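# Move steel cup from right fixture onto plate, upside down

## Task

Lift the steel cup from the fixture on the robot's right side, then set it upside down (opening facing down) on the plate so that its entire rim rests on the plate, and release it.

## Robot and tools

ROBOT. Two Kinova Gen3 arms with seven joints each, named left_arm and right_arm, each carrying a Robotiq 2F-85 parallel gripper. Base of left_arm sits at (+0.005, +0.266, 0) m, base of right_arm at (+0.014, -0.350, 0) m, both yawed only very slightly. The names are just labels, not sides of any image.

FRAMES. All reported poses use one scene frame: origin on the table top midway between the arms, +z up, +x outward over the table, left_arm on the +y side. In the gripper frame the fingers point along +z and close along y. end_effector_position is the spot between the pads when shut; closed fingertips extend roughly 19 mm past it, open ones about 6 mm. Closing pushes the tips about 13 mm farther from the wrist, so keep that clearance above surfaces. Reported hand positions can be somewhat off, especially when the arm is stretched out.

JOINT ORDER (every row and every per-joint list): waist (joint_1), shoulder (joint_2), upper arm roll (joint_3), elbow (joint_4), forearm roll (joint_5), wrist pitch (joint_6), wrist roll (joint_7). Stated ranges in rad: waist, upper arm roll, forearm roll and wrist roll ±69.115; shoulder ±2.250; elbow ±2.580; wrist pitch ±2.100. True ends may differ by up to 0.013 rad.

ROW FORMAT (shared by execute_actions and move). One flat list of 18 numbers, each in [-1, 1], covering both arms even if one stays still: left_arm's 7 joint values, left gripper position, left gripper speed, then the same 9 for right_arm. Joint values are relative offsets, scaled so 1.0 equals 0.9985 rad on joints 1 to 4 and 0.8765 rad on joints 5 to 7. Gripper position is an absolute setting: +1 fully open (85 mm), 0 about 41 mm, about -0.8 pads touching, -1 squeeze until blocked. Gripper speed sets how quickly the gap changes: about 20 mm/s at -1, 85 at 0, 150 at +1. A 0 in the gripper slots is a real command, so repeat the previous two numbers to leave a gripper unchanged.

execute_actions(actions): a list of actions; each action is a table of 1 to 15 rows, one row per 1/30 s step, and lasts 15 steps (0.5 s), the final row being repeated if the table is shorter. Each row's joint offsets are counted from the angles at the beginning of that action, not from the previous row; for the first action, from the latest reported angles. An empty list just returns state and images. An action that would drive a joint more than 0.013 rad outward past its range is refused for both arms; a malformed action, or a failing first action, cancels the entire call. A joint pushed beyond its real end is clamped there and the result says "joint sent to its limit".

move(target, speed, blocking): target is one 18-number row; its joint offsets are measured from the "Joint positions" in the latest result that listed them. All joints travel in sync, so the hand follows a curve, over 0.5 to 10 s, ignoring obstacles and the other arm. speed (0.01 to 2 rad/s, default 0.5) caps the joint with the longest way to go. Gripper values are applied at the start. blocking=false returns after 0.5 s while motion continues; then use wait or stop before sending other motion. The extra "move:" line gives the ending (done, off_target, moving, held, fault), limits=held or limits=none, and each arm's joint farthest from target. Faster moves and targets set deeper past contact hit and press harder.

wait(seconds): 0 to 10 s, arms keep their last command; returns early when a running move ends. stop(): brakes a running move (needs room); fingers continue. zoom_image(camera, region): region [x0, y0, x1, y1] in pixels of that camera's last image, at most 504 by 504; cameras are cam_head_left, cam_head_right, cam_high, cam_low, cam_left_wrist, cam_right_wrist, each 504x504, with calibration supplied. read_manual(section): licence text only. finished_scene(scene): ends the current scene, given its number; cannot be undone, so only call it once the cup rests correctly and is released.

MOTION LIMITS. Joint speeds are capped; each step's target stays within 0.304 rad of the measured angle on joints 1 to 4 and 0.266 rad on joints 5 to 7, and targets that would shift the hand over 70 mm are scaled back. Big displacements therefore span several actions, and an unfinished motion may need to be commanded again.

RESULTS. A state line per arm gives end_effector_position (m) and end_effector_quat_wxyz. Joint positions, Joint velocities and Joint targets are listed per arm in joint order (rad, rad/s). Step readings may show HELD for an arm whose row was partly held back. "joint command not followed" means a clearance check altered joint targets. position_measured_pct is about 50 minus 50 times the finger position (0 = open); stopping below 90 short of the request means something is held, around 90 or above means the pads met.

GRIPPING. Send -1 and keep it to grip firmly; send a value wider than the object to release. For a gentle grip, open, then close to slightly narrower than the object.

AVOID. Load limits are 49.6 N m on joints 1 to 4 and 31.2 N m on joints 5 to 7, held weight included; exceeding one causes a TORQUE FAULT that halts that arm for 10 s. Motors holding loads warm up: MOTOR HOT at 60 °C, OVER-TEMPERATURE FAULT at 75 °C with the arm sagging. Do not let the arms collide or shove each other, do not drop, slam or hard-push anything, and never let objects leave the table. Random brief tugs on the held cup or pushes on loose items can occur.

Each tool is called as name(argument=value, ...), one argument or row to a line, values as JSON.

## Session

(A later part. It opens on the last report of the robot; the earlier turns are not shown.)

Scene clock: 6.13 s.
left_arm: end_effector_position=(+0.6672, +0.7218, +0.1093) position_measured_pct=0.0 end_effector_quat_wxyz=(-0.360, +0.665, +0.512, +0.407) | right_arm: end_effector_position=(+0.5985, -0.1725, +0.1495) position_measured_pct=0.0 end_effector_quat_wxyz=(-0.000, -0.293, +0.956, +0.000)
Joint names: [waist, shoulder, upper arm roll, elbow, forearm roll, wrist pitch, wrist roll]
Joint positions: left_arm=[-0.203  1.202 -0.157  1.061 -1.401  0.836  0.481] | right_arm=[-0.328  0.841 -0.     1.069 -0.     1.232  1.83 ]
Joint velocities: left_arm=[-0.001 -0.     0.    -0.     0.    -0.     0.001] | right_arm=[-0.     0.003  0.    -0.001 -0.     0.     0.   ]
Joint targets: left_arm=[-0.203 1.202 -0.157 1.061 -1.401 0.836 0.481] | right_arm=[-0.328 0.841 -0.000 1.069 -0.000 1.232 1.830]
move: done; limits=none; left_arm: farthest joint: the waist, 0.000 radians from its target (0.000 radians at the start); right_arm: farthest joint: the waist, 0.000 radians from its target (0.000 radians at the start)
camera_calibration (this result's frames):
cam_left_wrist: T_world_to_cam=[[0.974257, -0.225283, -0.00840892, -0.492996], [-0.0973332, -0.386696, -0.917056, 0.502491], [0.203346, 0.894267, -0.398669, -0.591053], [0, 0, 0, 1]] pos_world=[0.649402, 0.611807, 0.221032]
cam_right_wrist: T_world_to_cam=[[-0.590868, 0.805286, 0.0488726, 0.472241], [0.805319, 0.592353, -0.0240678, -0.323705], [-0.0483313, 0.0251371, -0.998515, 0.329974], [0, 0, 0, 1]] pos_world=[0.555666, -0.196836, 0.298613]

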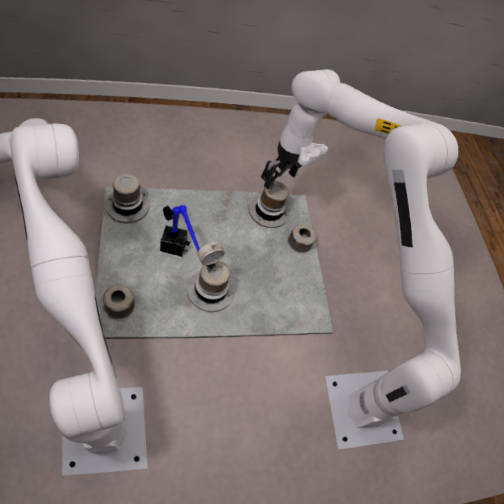

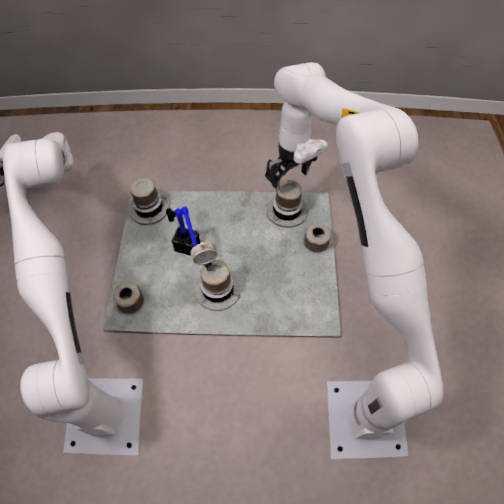

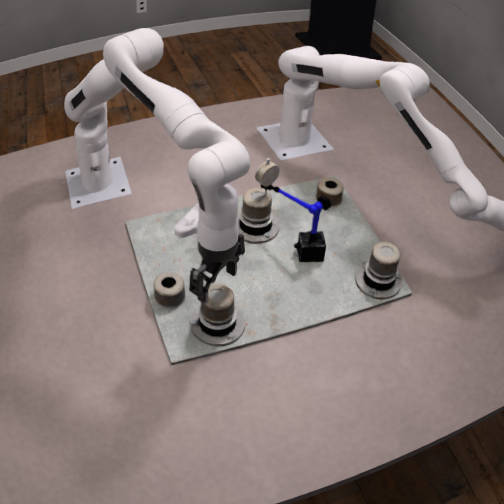

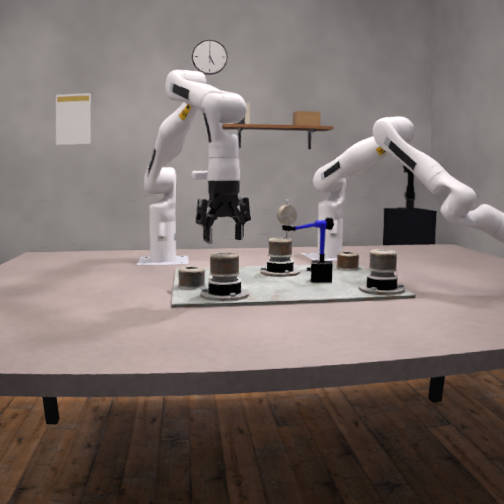

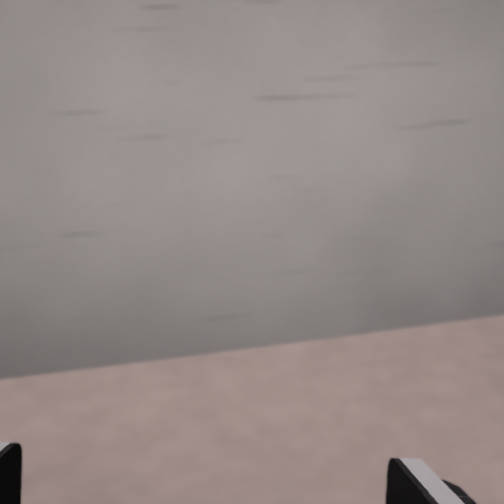

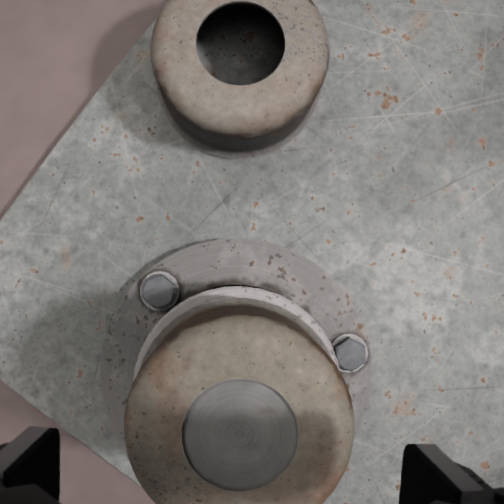

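move(
  target=[0,0,0,0,0,0,0,1,0,-0.003,0.052,0,0.082,0,-0.153,0,1,0],
  speed=0.2,
)

move(
  target=[0,0,0,0,0,0,0,1,0,0,0,0,0,0,0,0,-1,0],
)

move(
  target=[0,0,0,0,0,0,0,1,0,0,-0.086,0,-0.176,0,0.298,0,-1,0],
  speed=0.15,
)

move(
  target=[0,0,0,0,0,0,0,1,0,-0.106,-0.537,0,0.936,0,-0.454,0,-1,0],
  speed=0.7,
)

move(
  target=[0,0,0,0,0,0,0,1,0,0,0.303,0,0.19,0,-0.563,0,-1,0],
  speed=0.3,
)

move(
  target=[0,0,0,0,0,0,0,1,0,0,0.026,0,0.009,0,-0.039,0,-1,0],
  speed=0.03,
)

Scene clock: 10.53 s.
left_arm: end_effector_position=(+0.6672, +0.7218, +0.1093) position_measured_pct=0.0 end_effector_quat_wxyz=(-0.360, +0.665, +0.512, +0.407) | right_arm: end_effector_position=(+0.5957, -0.1715, +0.0943) position_measured_pct=0.0 end_effector_quat_wxyz=(-0.000, -0.295, +0.956, +0.000)
Joint names: [waist, shoulder, upper arm roll, elbow, forearm roll, wrist pitch, wrist roll]
Joint positions: left_arm=[-0.203  1.202 -0.157  1.061 -1.401  0.836  0.481] | right_arm=[-0.331  0.893 -0.     1.151 -0.     1.098  1.83 ]
Joint velocities: left_arm=[ 0.001 -0.    -0.     0.     0.    -0.    -0.   ] | right_arm=[-0.001  0.001 -0.     0.001 -0.    -0.001 -0.   ]
Joint targets: left_arm=[-0.203 1.202 -0.157 1.061 -1.401 0.836 0.481] | right_arm=[-0.331 0.893 -0.000 1.151 -0.000 1.098 1.830]
move: done; limits=none; left_arm: farthest joint: the waist, 0.000 radians from its target (0.000 radians at the start); right_arm: farthest joint: the waist, 0.000 radians from its target (0.003 radians at the start)
camera_calibration (this result's frames):
cam_left_wrist: T_world_to_cam=[[0.974257, -0.225285, -0.00840625, -0.492996], [-0.0973311, -0.386694, -0.917057, 0.50249], [0.203349, 0.894267, -0.398667, -0.591056], [0, 0, 0, 1]] pos_world=[0.649403, 0.611807, 0.221034]
cam_right_wrist: T_world_to_cam=[[-0.593283, 0.803516, 0.0487599, 0.473687], [0.803559, 0.594753, -0.0236983, -0.321971], [-0.0480421, 0.0251217, -0.998529, 0.274502], [0, 0, 0, 1]] pos_world=[0.552941, -0.196018, 0.243371]

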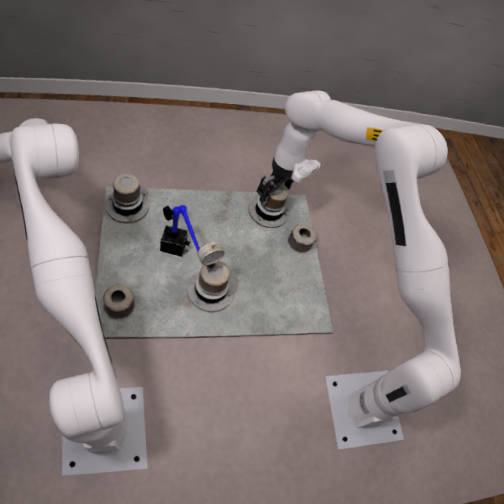

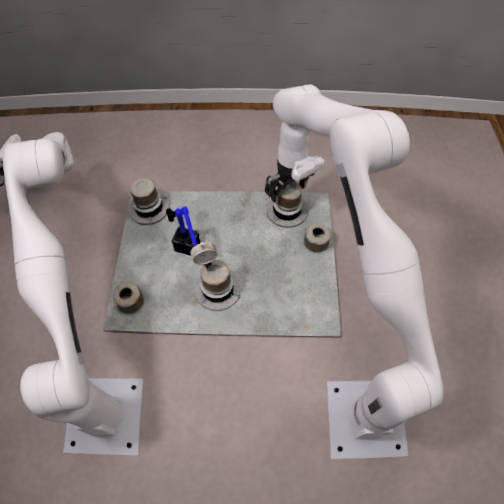

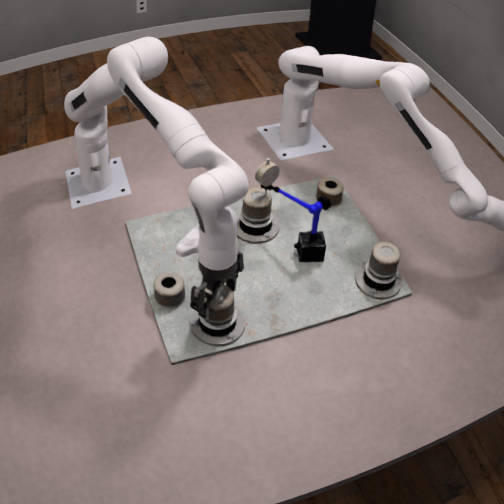

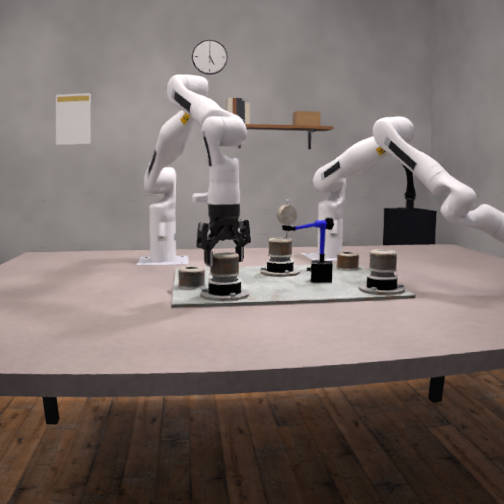

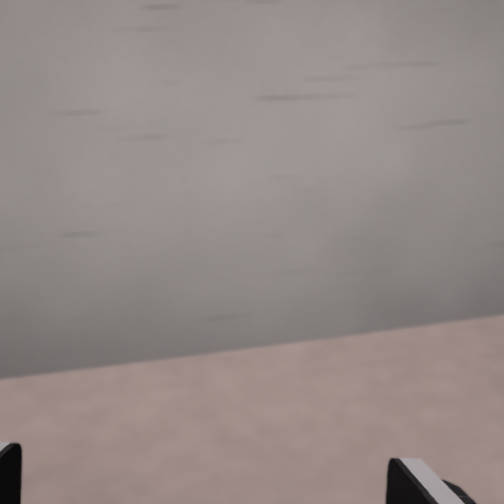

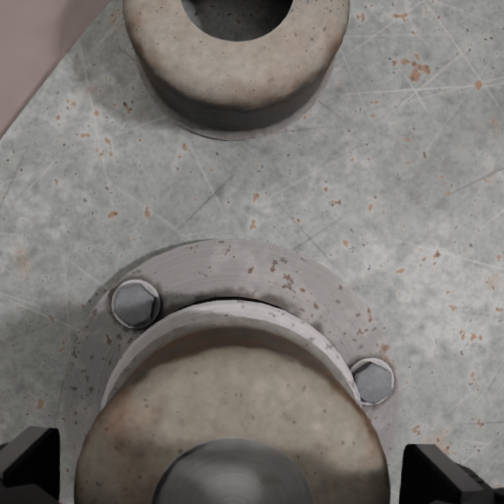

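Scene clock: 11.10 s.
left_arm: end_effector_position=(+0.6672, +0.7218, +0.1093) position_measured_pct=0.0 end_effector_quat_wxyz=(-0.360, +0.665, +0.512, +0.407) | right_arm: end_effector_position=(+0.5959, -0.1714, +0.0953) position_measured_pct=21.4 end_effector_quat_wxyz=(+0.001, -0.295, +0.956, +0.000)
Joint names: [waist, shoulder, upper arm roll, elbow, forearm roll, wrist pitch, wrist roll]
Joint positions: left_arm=[-0.203  1.202 -0.157  1.061 -1.401  0.836  0.481] | right_arm=[-0.331  0.891 -0.     1.151 -0.     1.099  1.83 ]
Joint velocities: left_arm=[ 0.     0.    -0.     0.     0.001 -0.     0.   ] | right_arm=[-0.    -0.     0.001 -0.001 -0.     0.001  0.   ]
Joint targets: left_arm=[-0.203 1.202 -0.157 1.061 -1.401 0.836 0.481] | right_arm=[-0.331 0.893 -0.000 1.151 -0.000 1.098 1.830]
move: done; limits=none; left_arm: farthest joint: the waist, 0.000 radians from its target (0.000 radians at the start); right_arm: farthest joint: the shoulder, 0.002 radians from its target (0.000 radians at the start)
camera_calibration (this result's frames):
cam_left_wrist: T_world_to_cam=[[0.974256, -0.225287, -0.00840345, -0.492996], [-0.097329, -0.386693, -0.917058, 0.50249], [0.203352, 0.894267, -0.398665, -0.591058], [0, 0, 0, 1]] pos_world=[0.649404, 0.611807, 0.221035]
cam_right_wrist: T_world_to_cam=[[-0.59335, 0.80348, 0.0485363, 0.473697], [0.803567, 0.594783, -0.0226539, -0.322248], [-0.0470704, 0.0255605, -0.998564, 0.274984], [0, 0, 0, 1]] pos_world=[0.55296, -0.195967, 0.244297]

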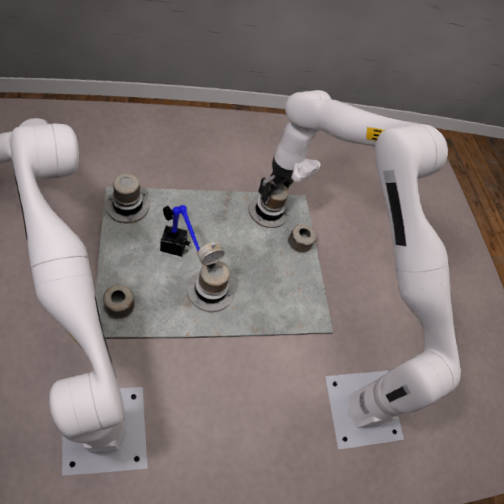

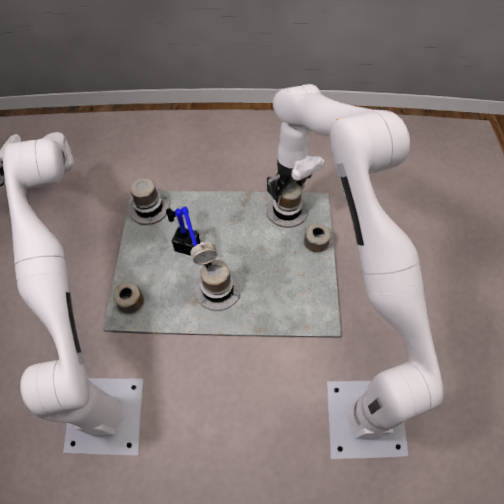

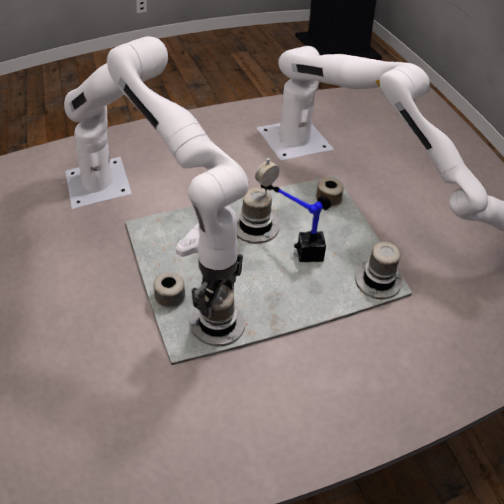

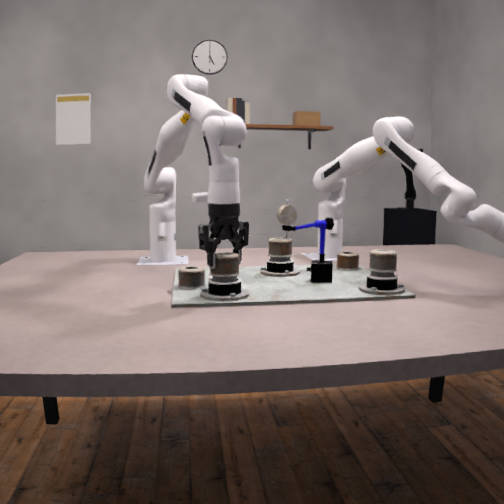

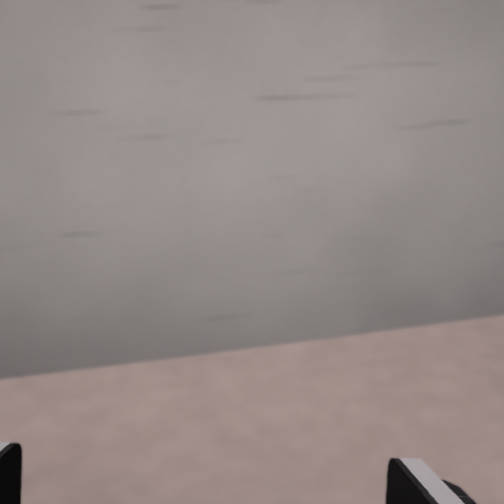

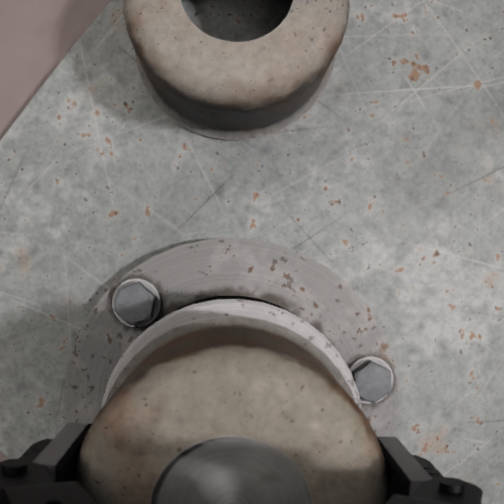

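Scene clock: 13.13 s.
left_arm: end_effector_position=(+0.6672, +0.7218, +0.1093) position_measured_pct=0.0 end_effector_quat_wxyz=(-0.360, +0.665, +0.512, +0.407) | right_arm: end_effector_position=(+0.5993, -0.1702, +0.1997) position_measured_pct=21.4 end_effector_quat_wxyz=(+0.001, -0.295, +0.956, +0.000)
Joint names: [waist, shoulder, upper arm roll, elbow, forearm roll, wrist pitch, wrist roll]
Joint positions: left_arm=[-0.203  1.202 -0.157  1.061 -1.401  0.836  0.481] | right_arm=[-0.331  0.805 -0.     0.975 -0.     1.36   1.83 ]
Joint velocities: left_arm=[-0.001  0.     0.     0.     0.    -0.    -0.   ] | right_arm=[ 0.    -0.001 -0.001 -0.001 -0.001 -0.001  0.   ]
Joint targets: left_arm=[-0.203 1.202 -0.157 1.061 -1.401 0.836 0.481] | right_arm=[-0.331 0.805 -0.000 0.975 -0.000 1.360 1.830]
move: done; limits=none; left_arm: farthest joint: the waist, 0.000 radians from its target (0.000 radians at the start); right_arm: farthest joint: the waist, 0.000 radians from its target (0.000 radians at the start)
camera_calibration (this result's frames):
cam_left_wrist: T_world_to_cam=[[0.974256, -0.225289, -0.00840076, -0.492996], [-0.0973269, -0.386691, -0.917059, 0.502489], [0.203355, 0.894268, -0.398663, -0.59106], [0, 0, 0, 1]] pos_world=[0.649405, 0.611807, 0.221037]
cam_right_wrist: T_world_to_cam=[[-0.59338, 0.803464, 0.0484279, 0.469733], [0.803566, 0.594798, -0.0222926, -0.323393], [-0.0467162, 0.025687, -0.998578, 0.379158], [0, 0, 0, 1]] pos_world=[0.556311, -0.1948, 0.348662]

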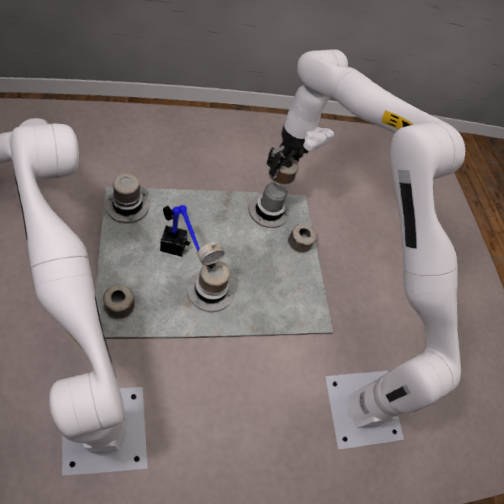

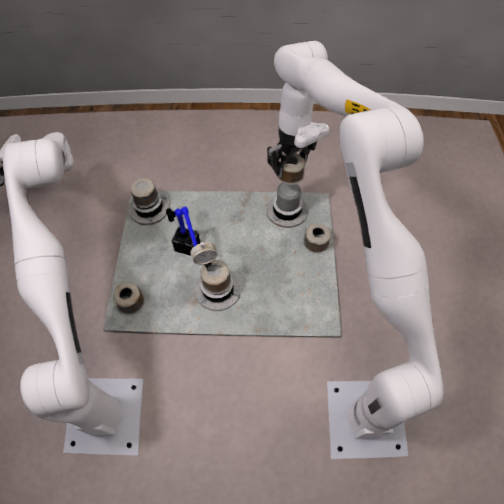

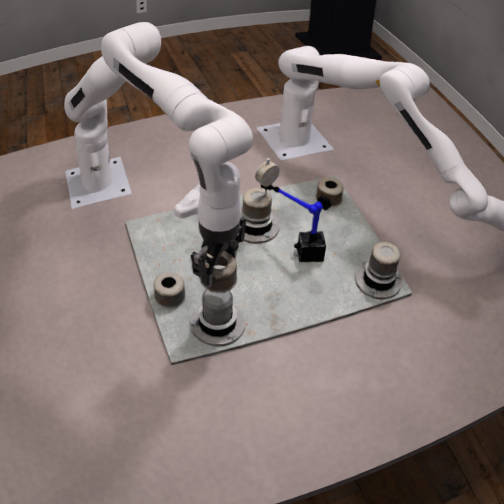

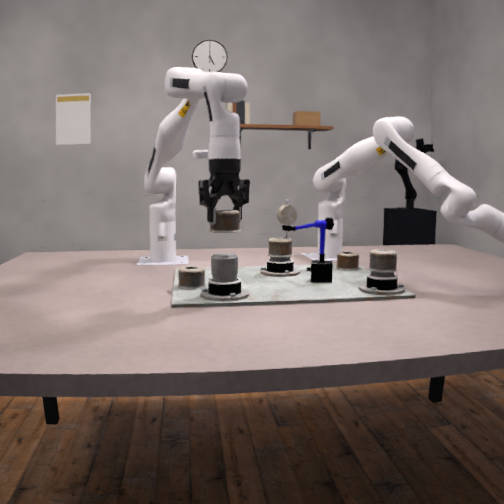

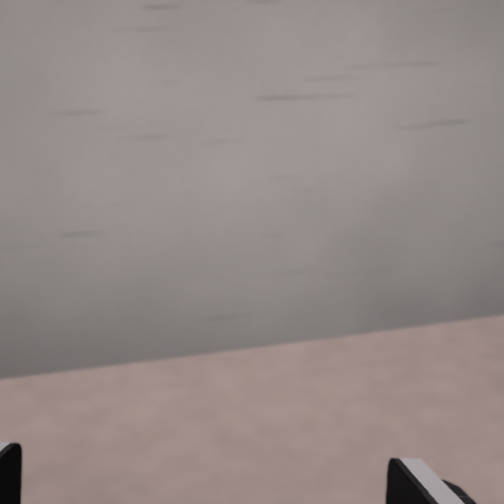

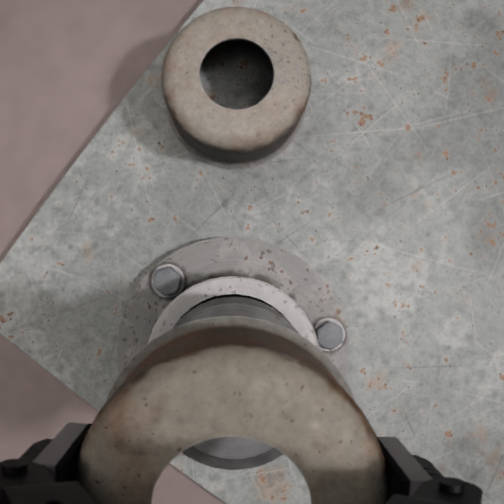

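Scene clock: 15.07 s.
left_arm: end_effector_position=(+0.6672, +0.7218, +0.1093) position_measured_pct=0.0 end_effector_quat_wxyz=(-0.360, +0.665, +0.512, +0.407) | right_arm: end_effector_position=(+0.3594, -0.2131, +0.1995) position_measured_pct=21.4 end_effector_quat_wxyz=(+0.000, -0.345, +0.939, +0.000)
Joint names: [waist, shoulder, upper arm roll, elbow, forearm roll, wrist pitch, wrist roll]
Joint positions: left_arm=[-0.203  1.202 -0.157  1.061 -1.401  0.836  0.481] | right_arm=[-0.436  0.269 -0.     1.91  -0.     0.962  1.83 ]
Joint velocities: left_arm=[-0.001 -0.    -0.001 -0.     0.    -0.    -0.002] | right_arm=[-0.001 -0.003  0.001  0.    -0.     0.001  0.   ]
Joint targets: left_arm=[-0.203 1.202 -0.157 1.061 -1.401 0.836 0.481] | right_arm=[-0.436 0.269 -0.000 1.910 -0.000 0.962 1.830]
move: done; limits=none; left_arm: farthest joint: the waist, 0.000 radians from its target (0.000 radians at the start); right_arm: farthest joint: the shoulder, 0.001 radians from its target (0.537 radians at the start)
camera_calibration (this result's frames):
cam_left_wrist: T_world_to_cam=[[0.974255, -0.225291, -0.00839801, -0.492996], [-0.0973247, -0.38669, -0.91706, 0.502488], [0.203358, 0.894268, -0.398661, -0.591062], [0, 0, 0, 1]] pos_world=[0.649406, 0.611808, 0.221038]
cam_right_wrist: T_world_to_cam=[[-0.67487, 0.736337, 0.0485744, 0.376817], [0.736255, 0.676313, -0.0230218, -0.0633425], [-0.0498033, 0.0202264, -0.998554, 0.368805], [0, 0, 0, 1]] pos_world=[0.319306, -0.242085, 0.34851]

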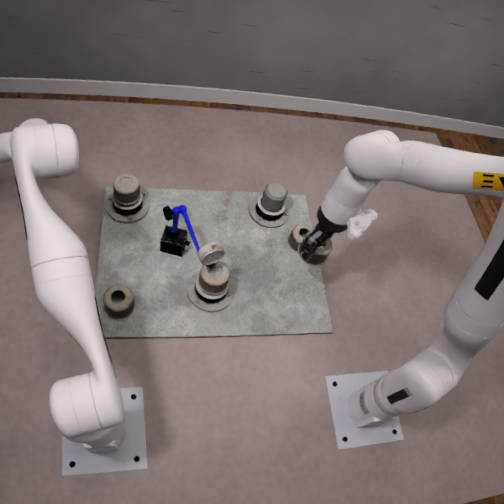

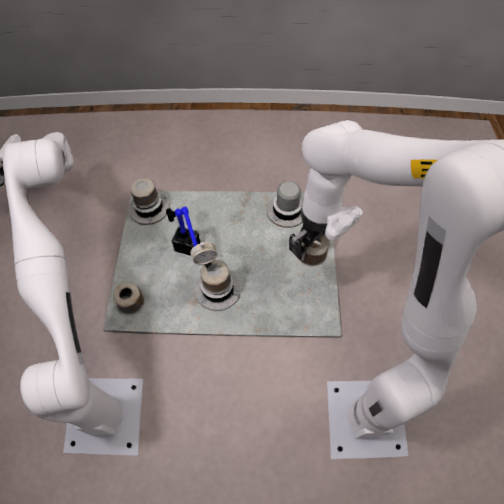

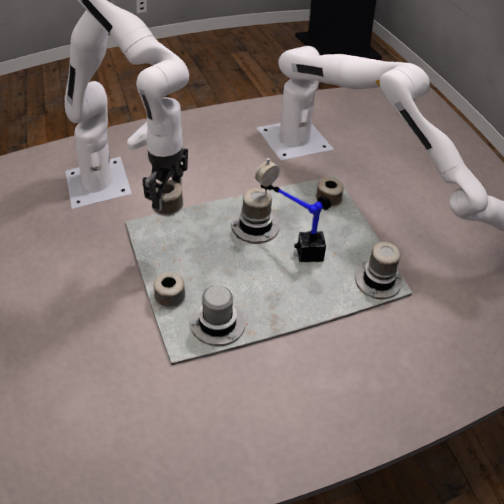

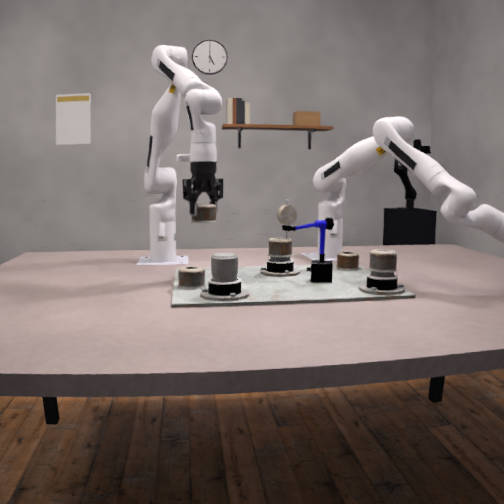

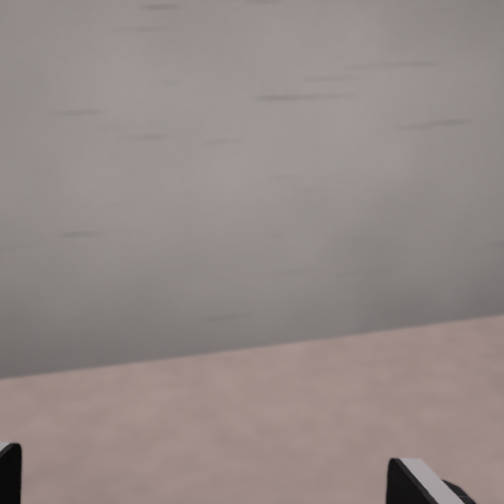

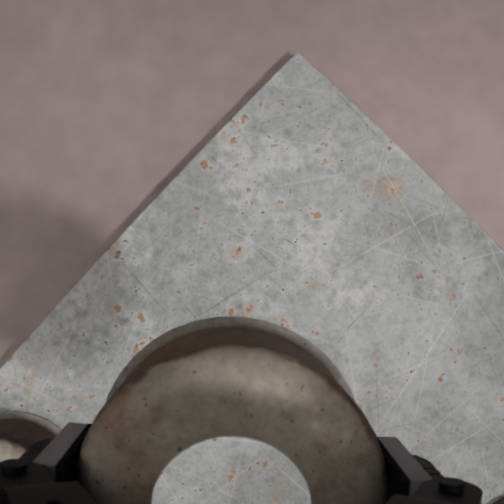

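Scene clock: 17.10 s.
left_arm: end_effector_position=(+0.6672, +0.7218, +0.1093) position_measured_pct=0.0 end_effector_quat_wxyz=(-0.360, +0.665, +0.512, +0.407) | right_arm: end_effector_position=(+0.3600, -0.2129, +0.0472) position_measured_pct=21.4 end_effector_quat_wxyz=(+0.001, -0.345, +0.939, +0.000)
Joint names: [waist, shoulder, upper arm roll, elbow, forearm roll, wrist pitch, wrist roll]
Joint positions: left_arm=[-0.203  1.202 -0.157  1.061 -1.401  0.836  0.481] | right_arm=[-0.436  0.572 -0.     2.099 -0.     0.468  1.83 ]
Joint velocities: left_arm=[-0.    -0.     0.001  0.    -0.     0.     0.001] | right_arm=[-0.001  0.003 -0.     0.    -0.    -0.    -0.   ]
Joint targets: left_arm=[-0.203 1.202 -0.157 1.061 -1.401 0.836 0.481] | right_arm=[-0.436 0.572 -0.000 2.099 -0.000 0.468 1.830]
move: done; limits=none; left_arm: farthest joint: the waist, 0.000 radians from its target (0.000 radians at the start); right_arm: farthest joint: the waist, 0.000 radians from its target (0.000 radians at the start)
camera_calibration (this result's frames):
cam_left_wrist: T_world_to_cam=[[0.974255, -0.225293, -0.00839545, -0.492997], [-0.0973227, -0.386688, -0.917061, 0.502488], [0.203361, 0.894268, -0.398659, -0.591064], [0, 0, 0, 1]] pos_world=[0.649407, 0.611808, 0.22104]
cam_right_wrist: T_world_to_cam=[[-0.674903, 0.736335, 0.0481345, 0.384449], [0.736315, 0.676295, -0.021565, -0.0675966], [-0.0484322, 0.0208879, -0.998608, 0.21641], [0, 0, 0, 1]] pos_world=[0.319719, -0.241888, 0.196146]

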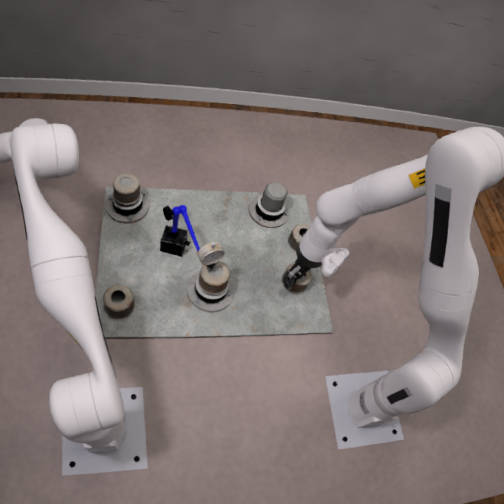

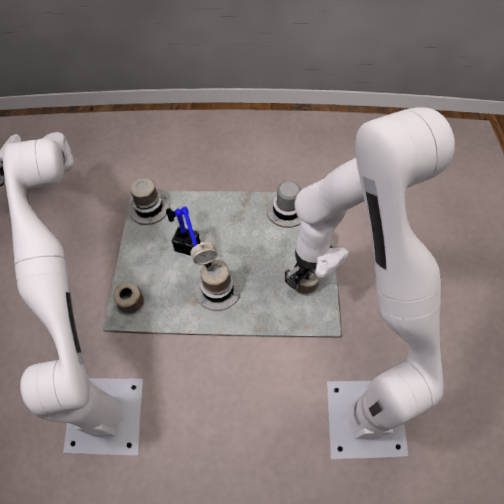

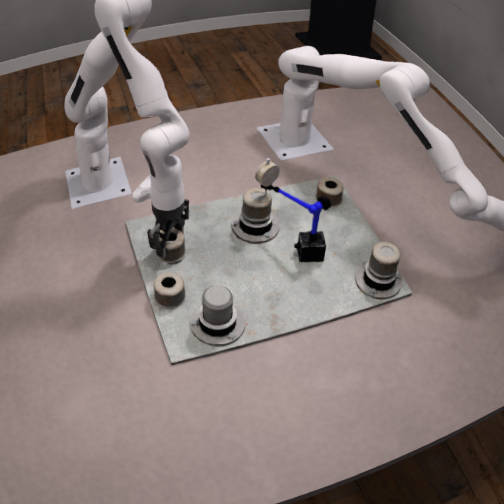

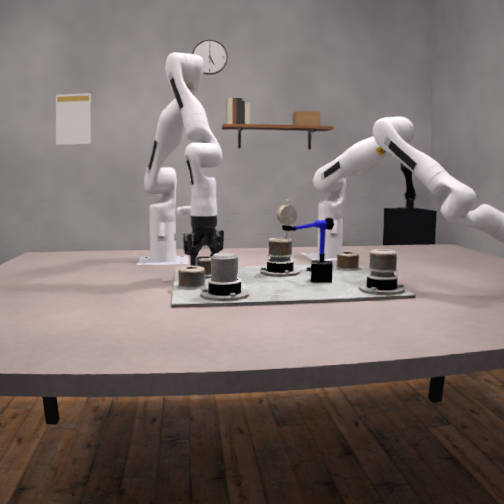

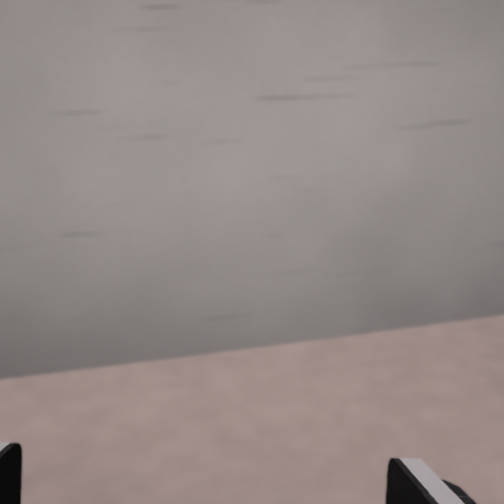

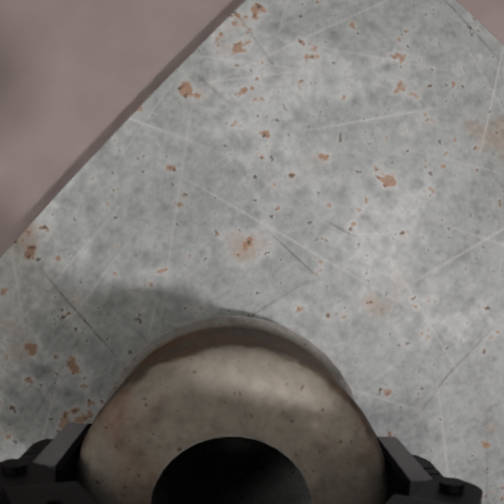

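Scene clock: 18.47 s.
left_arm: end_effector_position=(+0.6672, +0.7218, +0.1093) position_measured_pct=0.0 end_effector_quat_wxyz=(-0.360, +0.665, +0.512, +0.407) | right_arm: end_effector_position=(+0.3596, -0.2130, +0.0411) position_measured_pct=21.4 end_effector_quat_wxyz=(+0.003, -0.345, +0.939, +0.001)
Joint names: [waist, shoulder, upper arm roll, elbow, forearm roll, wrist pitch, wrist roll]
Joint positions: left_arm=[-0.203  1.202 -0.157  1.061 -1.401  0.836  0.481] | right_arm=[-0.436  0.585 -0.     2.109 -0.001  0.441  1.831]
Joint velocities: left_arm=[ 0. -0. -0.  0.  0. -0. -0.] | right_arm=[ 0.    -0.001  0.    -0.    -0.     0.    -0.   ]
Joint targets: left_arm=[-0.203 1.202 -0.157 1.061 -1.401 0.836 0.481] | right_arm=[-0.436 0.598 -0.000 2.108 -0.000 0.434 1.830]
move: off_target (right_arm); limits=none; left_arm: farthest joint: the waist, 0.000 radians from its target (0.000 radians at the start); right_arm: farthest joint: the shoulder, 0.013 radians from its target (0.026 radians at the start)
camera_calibration (this result's frames):
cam_left_wrist: T_world_to_cam=[[0.974255, -0.225294, -0.00839274, -0.492997], [-0.0973206, -0.386687, -0.917062, 0.502487], [0.203363, 0.894268, -0.398657, -0.591066], [0, 0, 0, 1]] pos_world=[0.649408, 0.611808, 0.221041]
cam_right_wrist: T_world_to_cam=[[-0.674939, 0.73637, 0.047076, 0.384666], [0.736531, 0.676185, -0.0171832, -0.0675987], [-0.0444853, 0.0230753, -0.998744, 0.209364], [0, 0, 0, 1]] pos_world=[0.318729, -0.242379, 0.189831]

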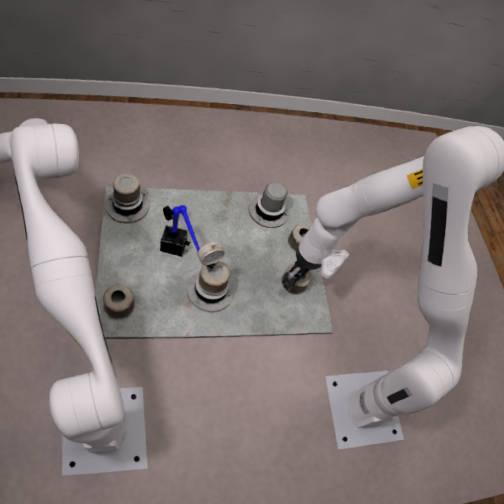

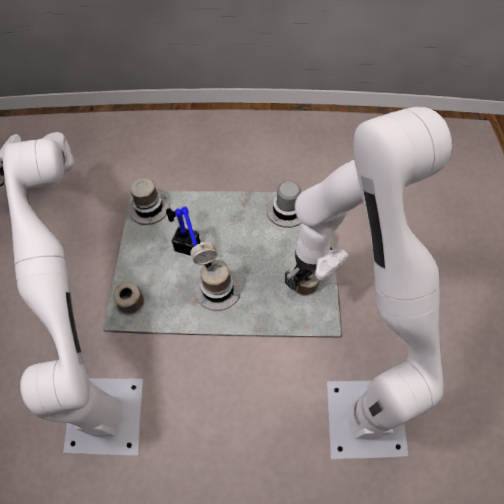

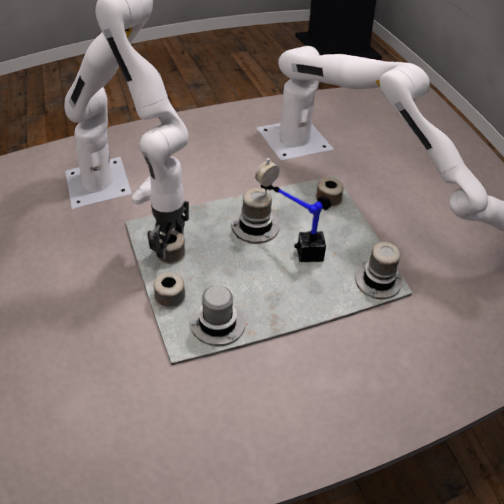

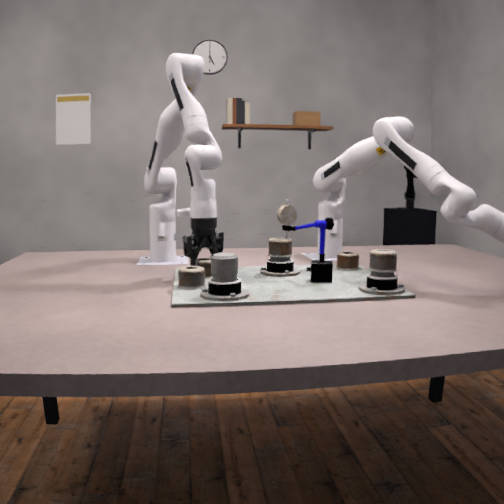

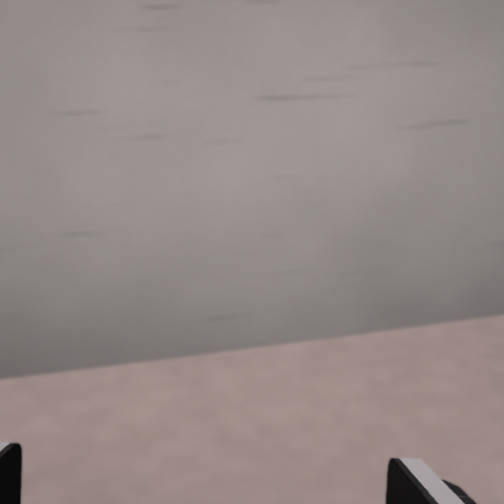

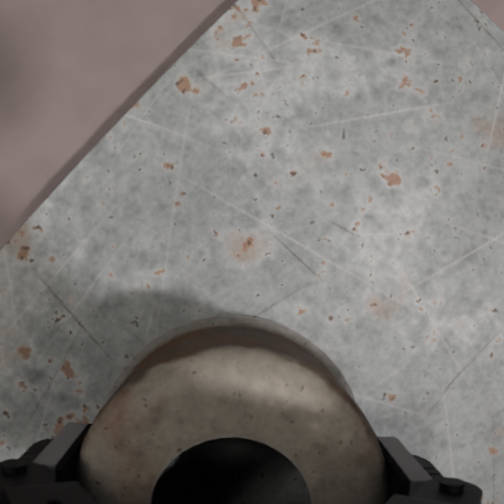

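move(
  target=[0,0,0,0,0,0,0,1,0,0,0,0,0,0,0,0,1,0],
)

move(
  target=[0,0,0,0,0,0,0,1,0,0,-0.132,0,-0.055,0,0.224,0,1,0],
)

finished_scene(
  scene=2,
)

Scene clock: 21.20 s.
left_arm: end_effector_position=(+0.6672, +0.7218, +0.1093) position_measured_pct=0.0 end_effector_quat_wxyz=(-0.360, +0.665, +0.512, +0.407) | right_arm: end_effector_position=(+0.3596, -0.2130, +0.0411) position_measured_pct=0.0 end_effector_quat_wxyz=(+0.003, -0.345, +0.939, +0.001)
Joint names: [waist, shoulder, upper arm roll, elbow, forearm roll, wrist pitch, wrist roll]
Joint positions: left_arm=[-0.203  1.202 -0.157  1.061 -1.401  0.836  0.481] | right_arm=[-0.436  0.585 -0.     2.109 -0.001  0.441  1.831]
Joint velocities: left_arm=[-0.002  0.    -0.     0.    -0.    -0.     0.   ] | right_arm=[ 0.001 -0.     0.     0.001 -0.     0.002  0.   ]
Joint targets: left_arm=[-0.203 1.202 -0.157 1.061 -1.401 0.836 0.481] | right_arm=[-0.436 0.585 -0.000 2.109 -0.001 0.441 1.831]
move: done; limits=none; left_arm: farthest joint: the waist, 0.000 radians from its target (0.000 radians at the start); right_arm: farthest joint: the waist, 0.000 radians from its target (0.000 radians at the start)
camera_calibration (this result's frames):
cam_left_wrist: T_world_to_cam=[[0.974254, -0.225296, -0.00839022, -0.492997], [-0.0973187, -0.386685, -0.917062, 0.502487], [0.203366, 0.894268, -0.398655, -0.591069], [0, 0, 0, 1]] pos_world=[0.649409, 0.611808, 0.221042]
cam_right_wrist: T_world_to_cam=[[-0.67494, 0.73637, 0.0470691, 0.384669], [0.736532, 0.676185, -0.0171611, -0.0676057], [-0.0444644, 0.0230852, -0.998744, 0.209367], [0, 0, 0, 1]] pos_world=[0.318731, -0.242378, 0.189838]

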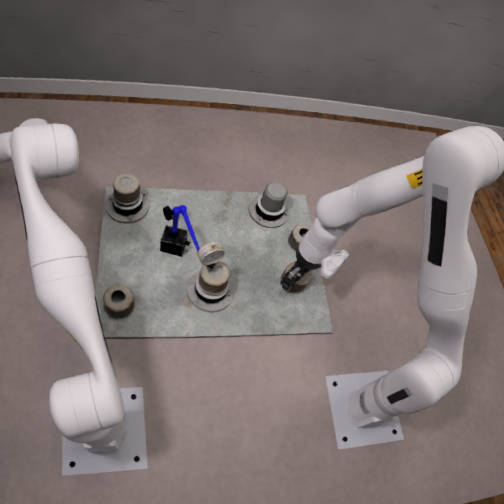

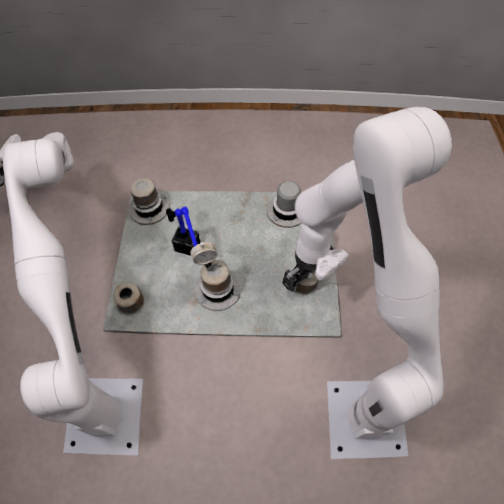

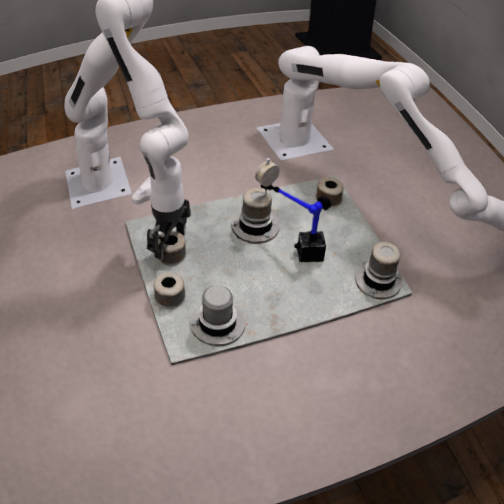

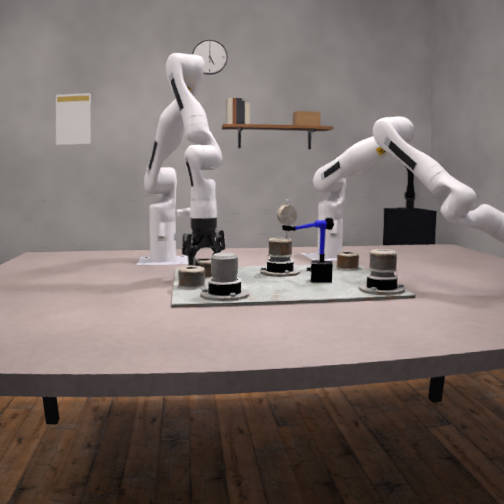

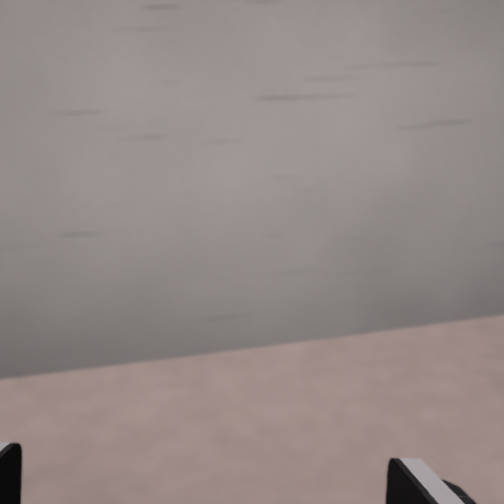

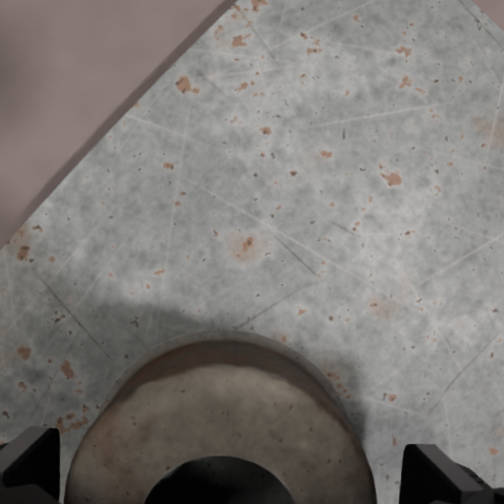

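Scene clock: 22.07 s.
left_arm: end_effector_position=(+0.6672, +0.7218, +0.1093) position_measured_pct=0.0 end_effector_quat_wxyz=(-0.360, +0.665, +0.512, +0.407) | right_arm: end_effector_position=(+0.3587, -0.2134, +0.0987) position_measured_pct=0.0 end_effector_quat_wxyz=(-0.002, -0.345, +0.939, +0.000)
Joint names: [waist, shoulder, upper arm roll, elbow, forearm roll, wrist pitch, wrist roll]
Joint positions: left_arm=[-0.203  1.202 -0.157  1.061 -1.401  0.836  0.481] | right_arm=[-0.436  0.453 -0.     2.054 -0.001  0.638  1.831]
Joint velocities: left_arm=[ 0.     0.     0.     0.    -0.001  0.     0.001] | right_arm=[ 0.001 -0.003 -0.001  0.    -0.     0.     0.   ]
Joint targets: left_arm=[-0.203 1.202 -0.157 1.061 -1.401 0.836 0.481] | right_arm=[-0.436 0.453 -0.000 2.054 -0.001 0.638 1.831]
move: done; limits=none; left_arm: farthest joint: the waist, 0.000 radians from its target (0.000 radians at the start); right_arm: farthest joint: the waist, 0.000 radians from its target (0.000 radians at the start)
camera_calibration (this result's frames):
cam_left_wrist: T_world_to_cam=[[0.974254, -0.225298, -0.00838757, -0.492997], [-0.0973165, -0.386684, -0.917063, 0.502486], [0.203369, 0.894269, -0.398653, -0.591071], [0, 0, 0, 1]] pos_world=[0.64941, 0.611808, 0.221044]
cam_right_wrist: T_world_to_cam=[[-0.674556, 0.736527, 0.0500201, 0.38127], [0.736288, 0.676144, -0.0266168, -0.064705], [-0.0534248, 0.0188747, -0.998393, 0.269111], [0, 0, 0, 1]] pos_world=[0.319206, -0.242145, 0.247885]

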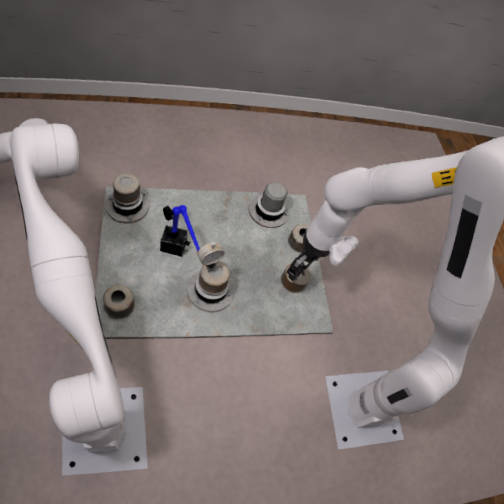

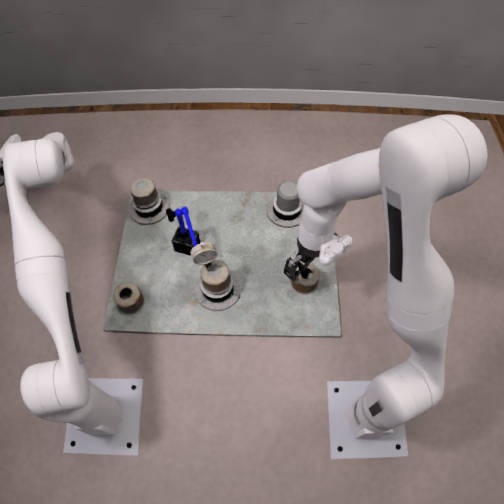

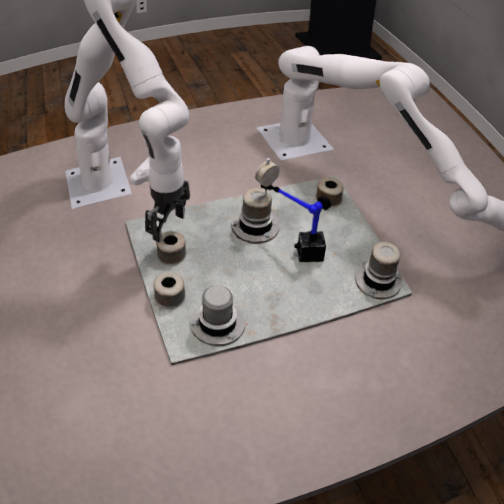

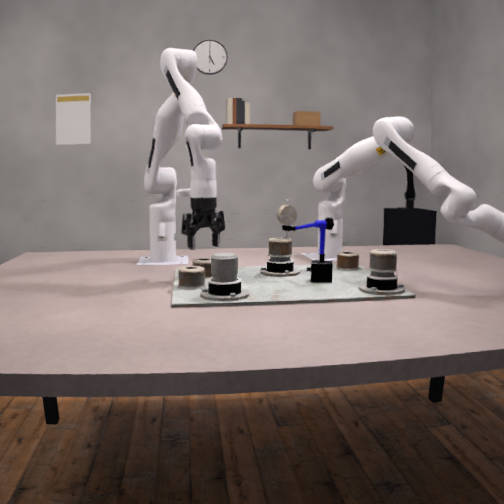

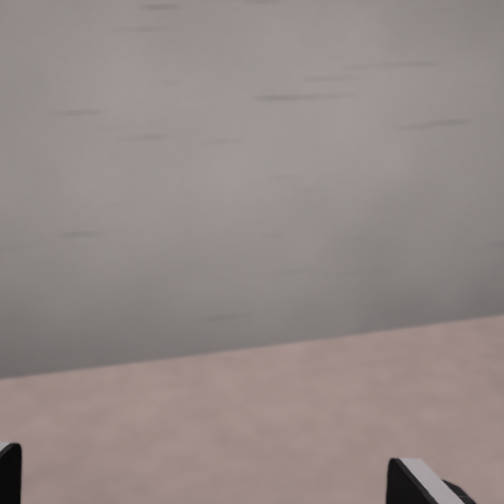

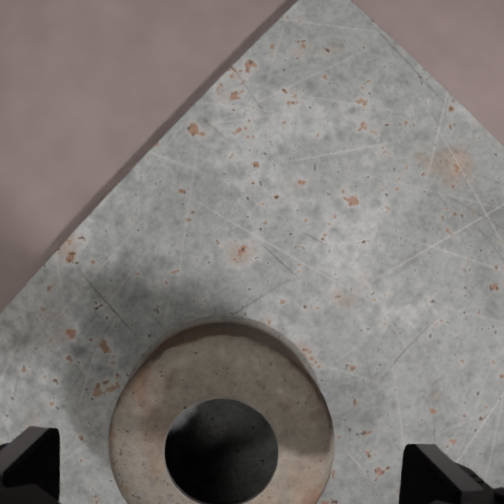

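The scene is finished: the task was done.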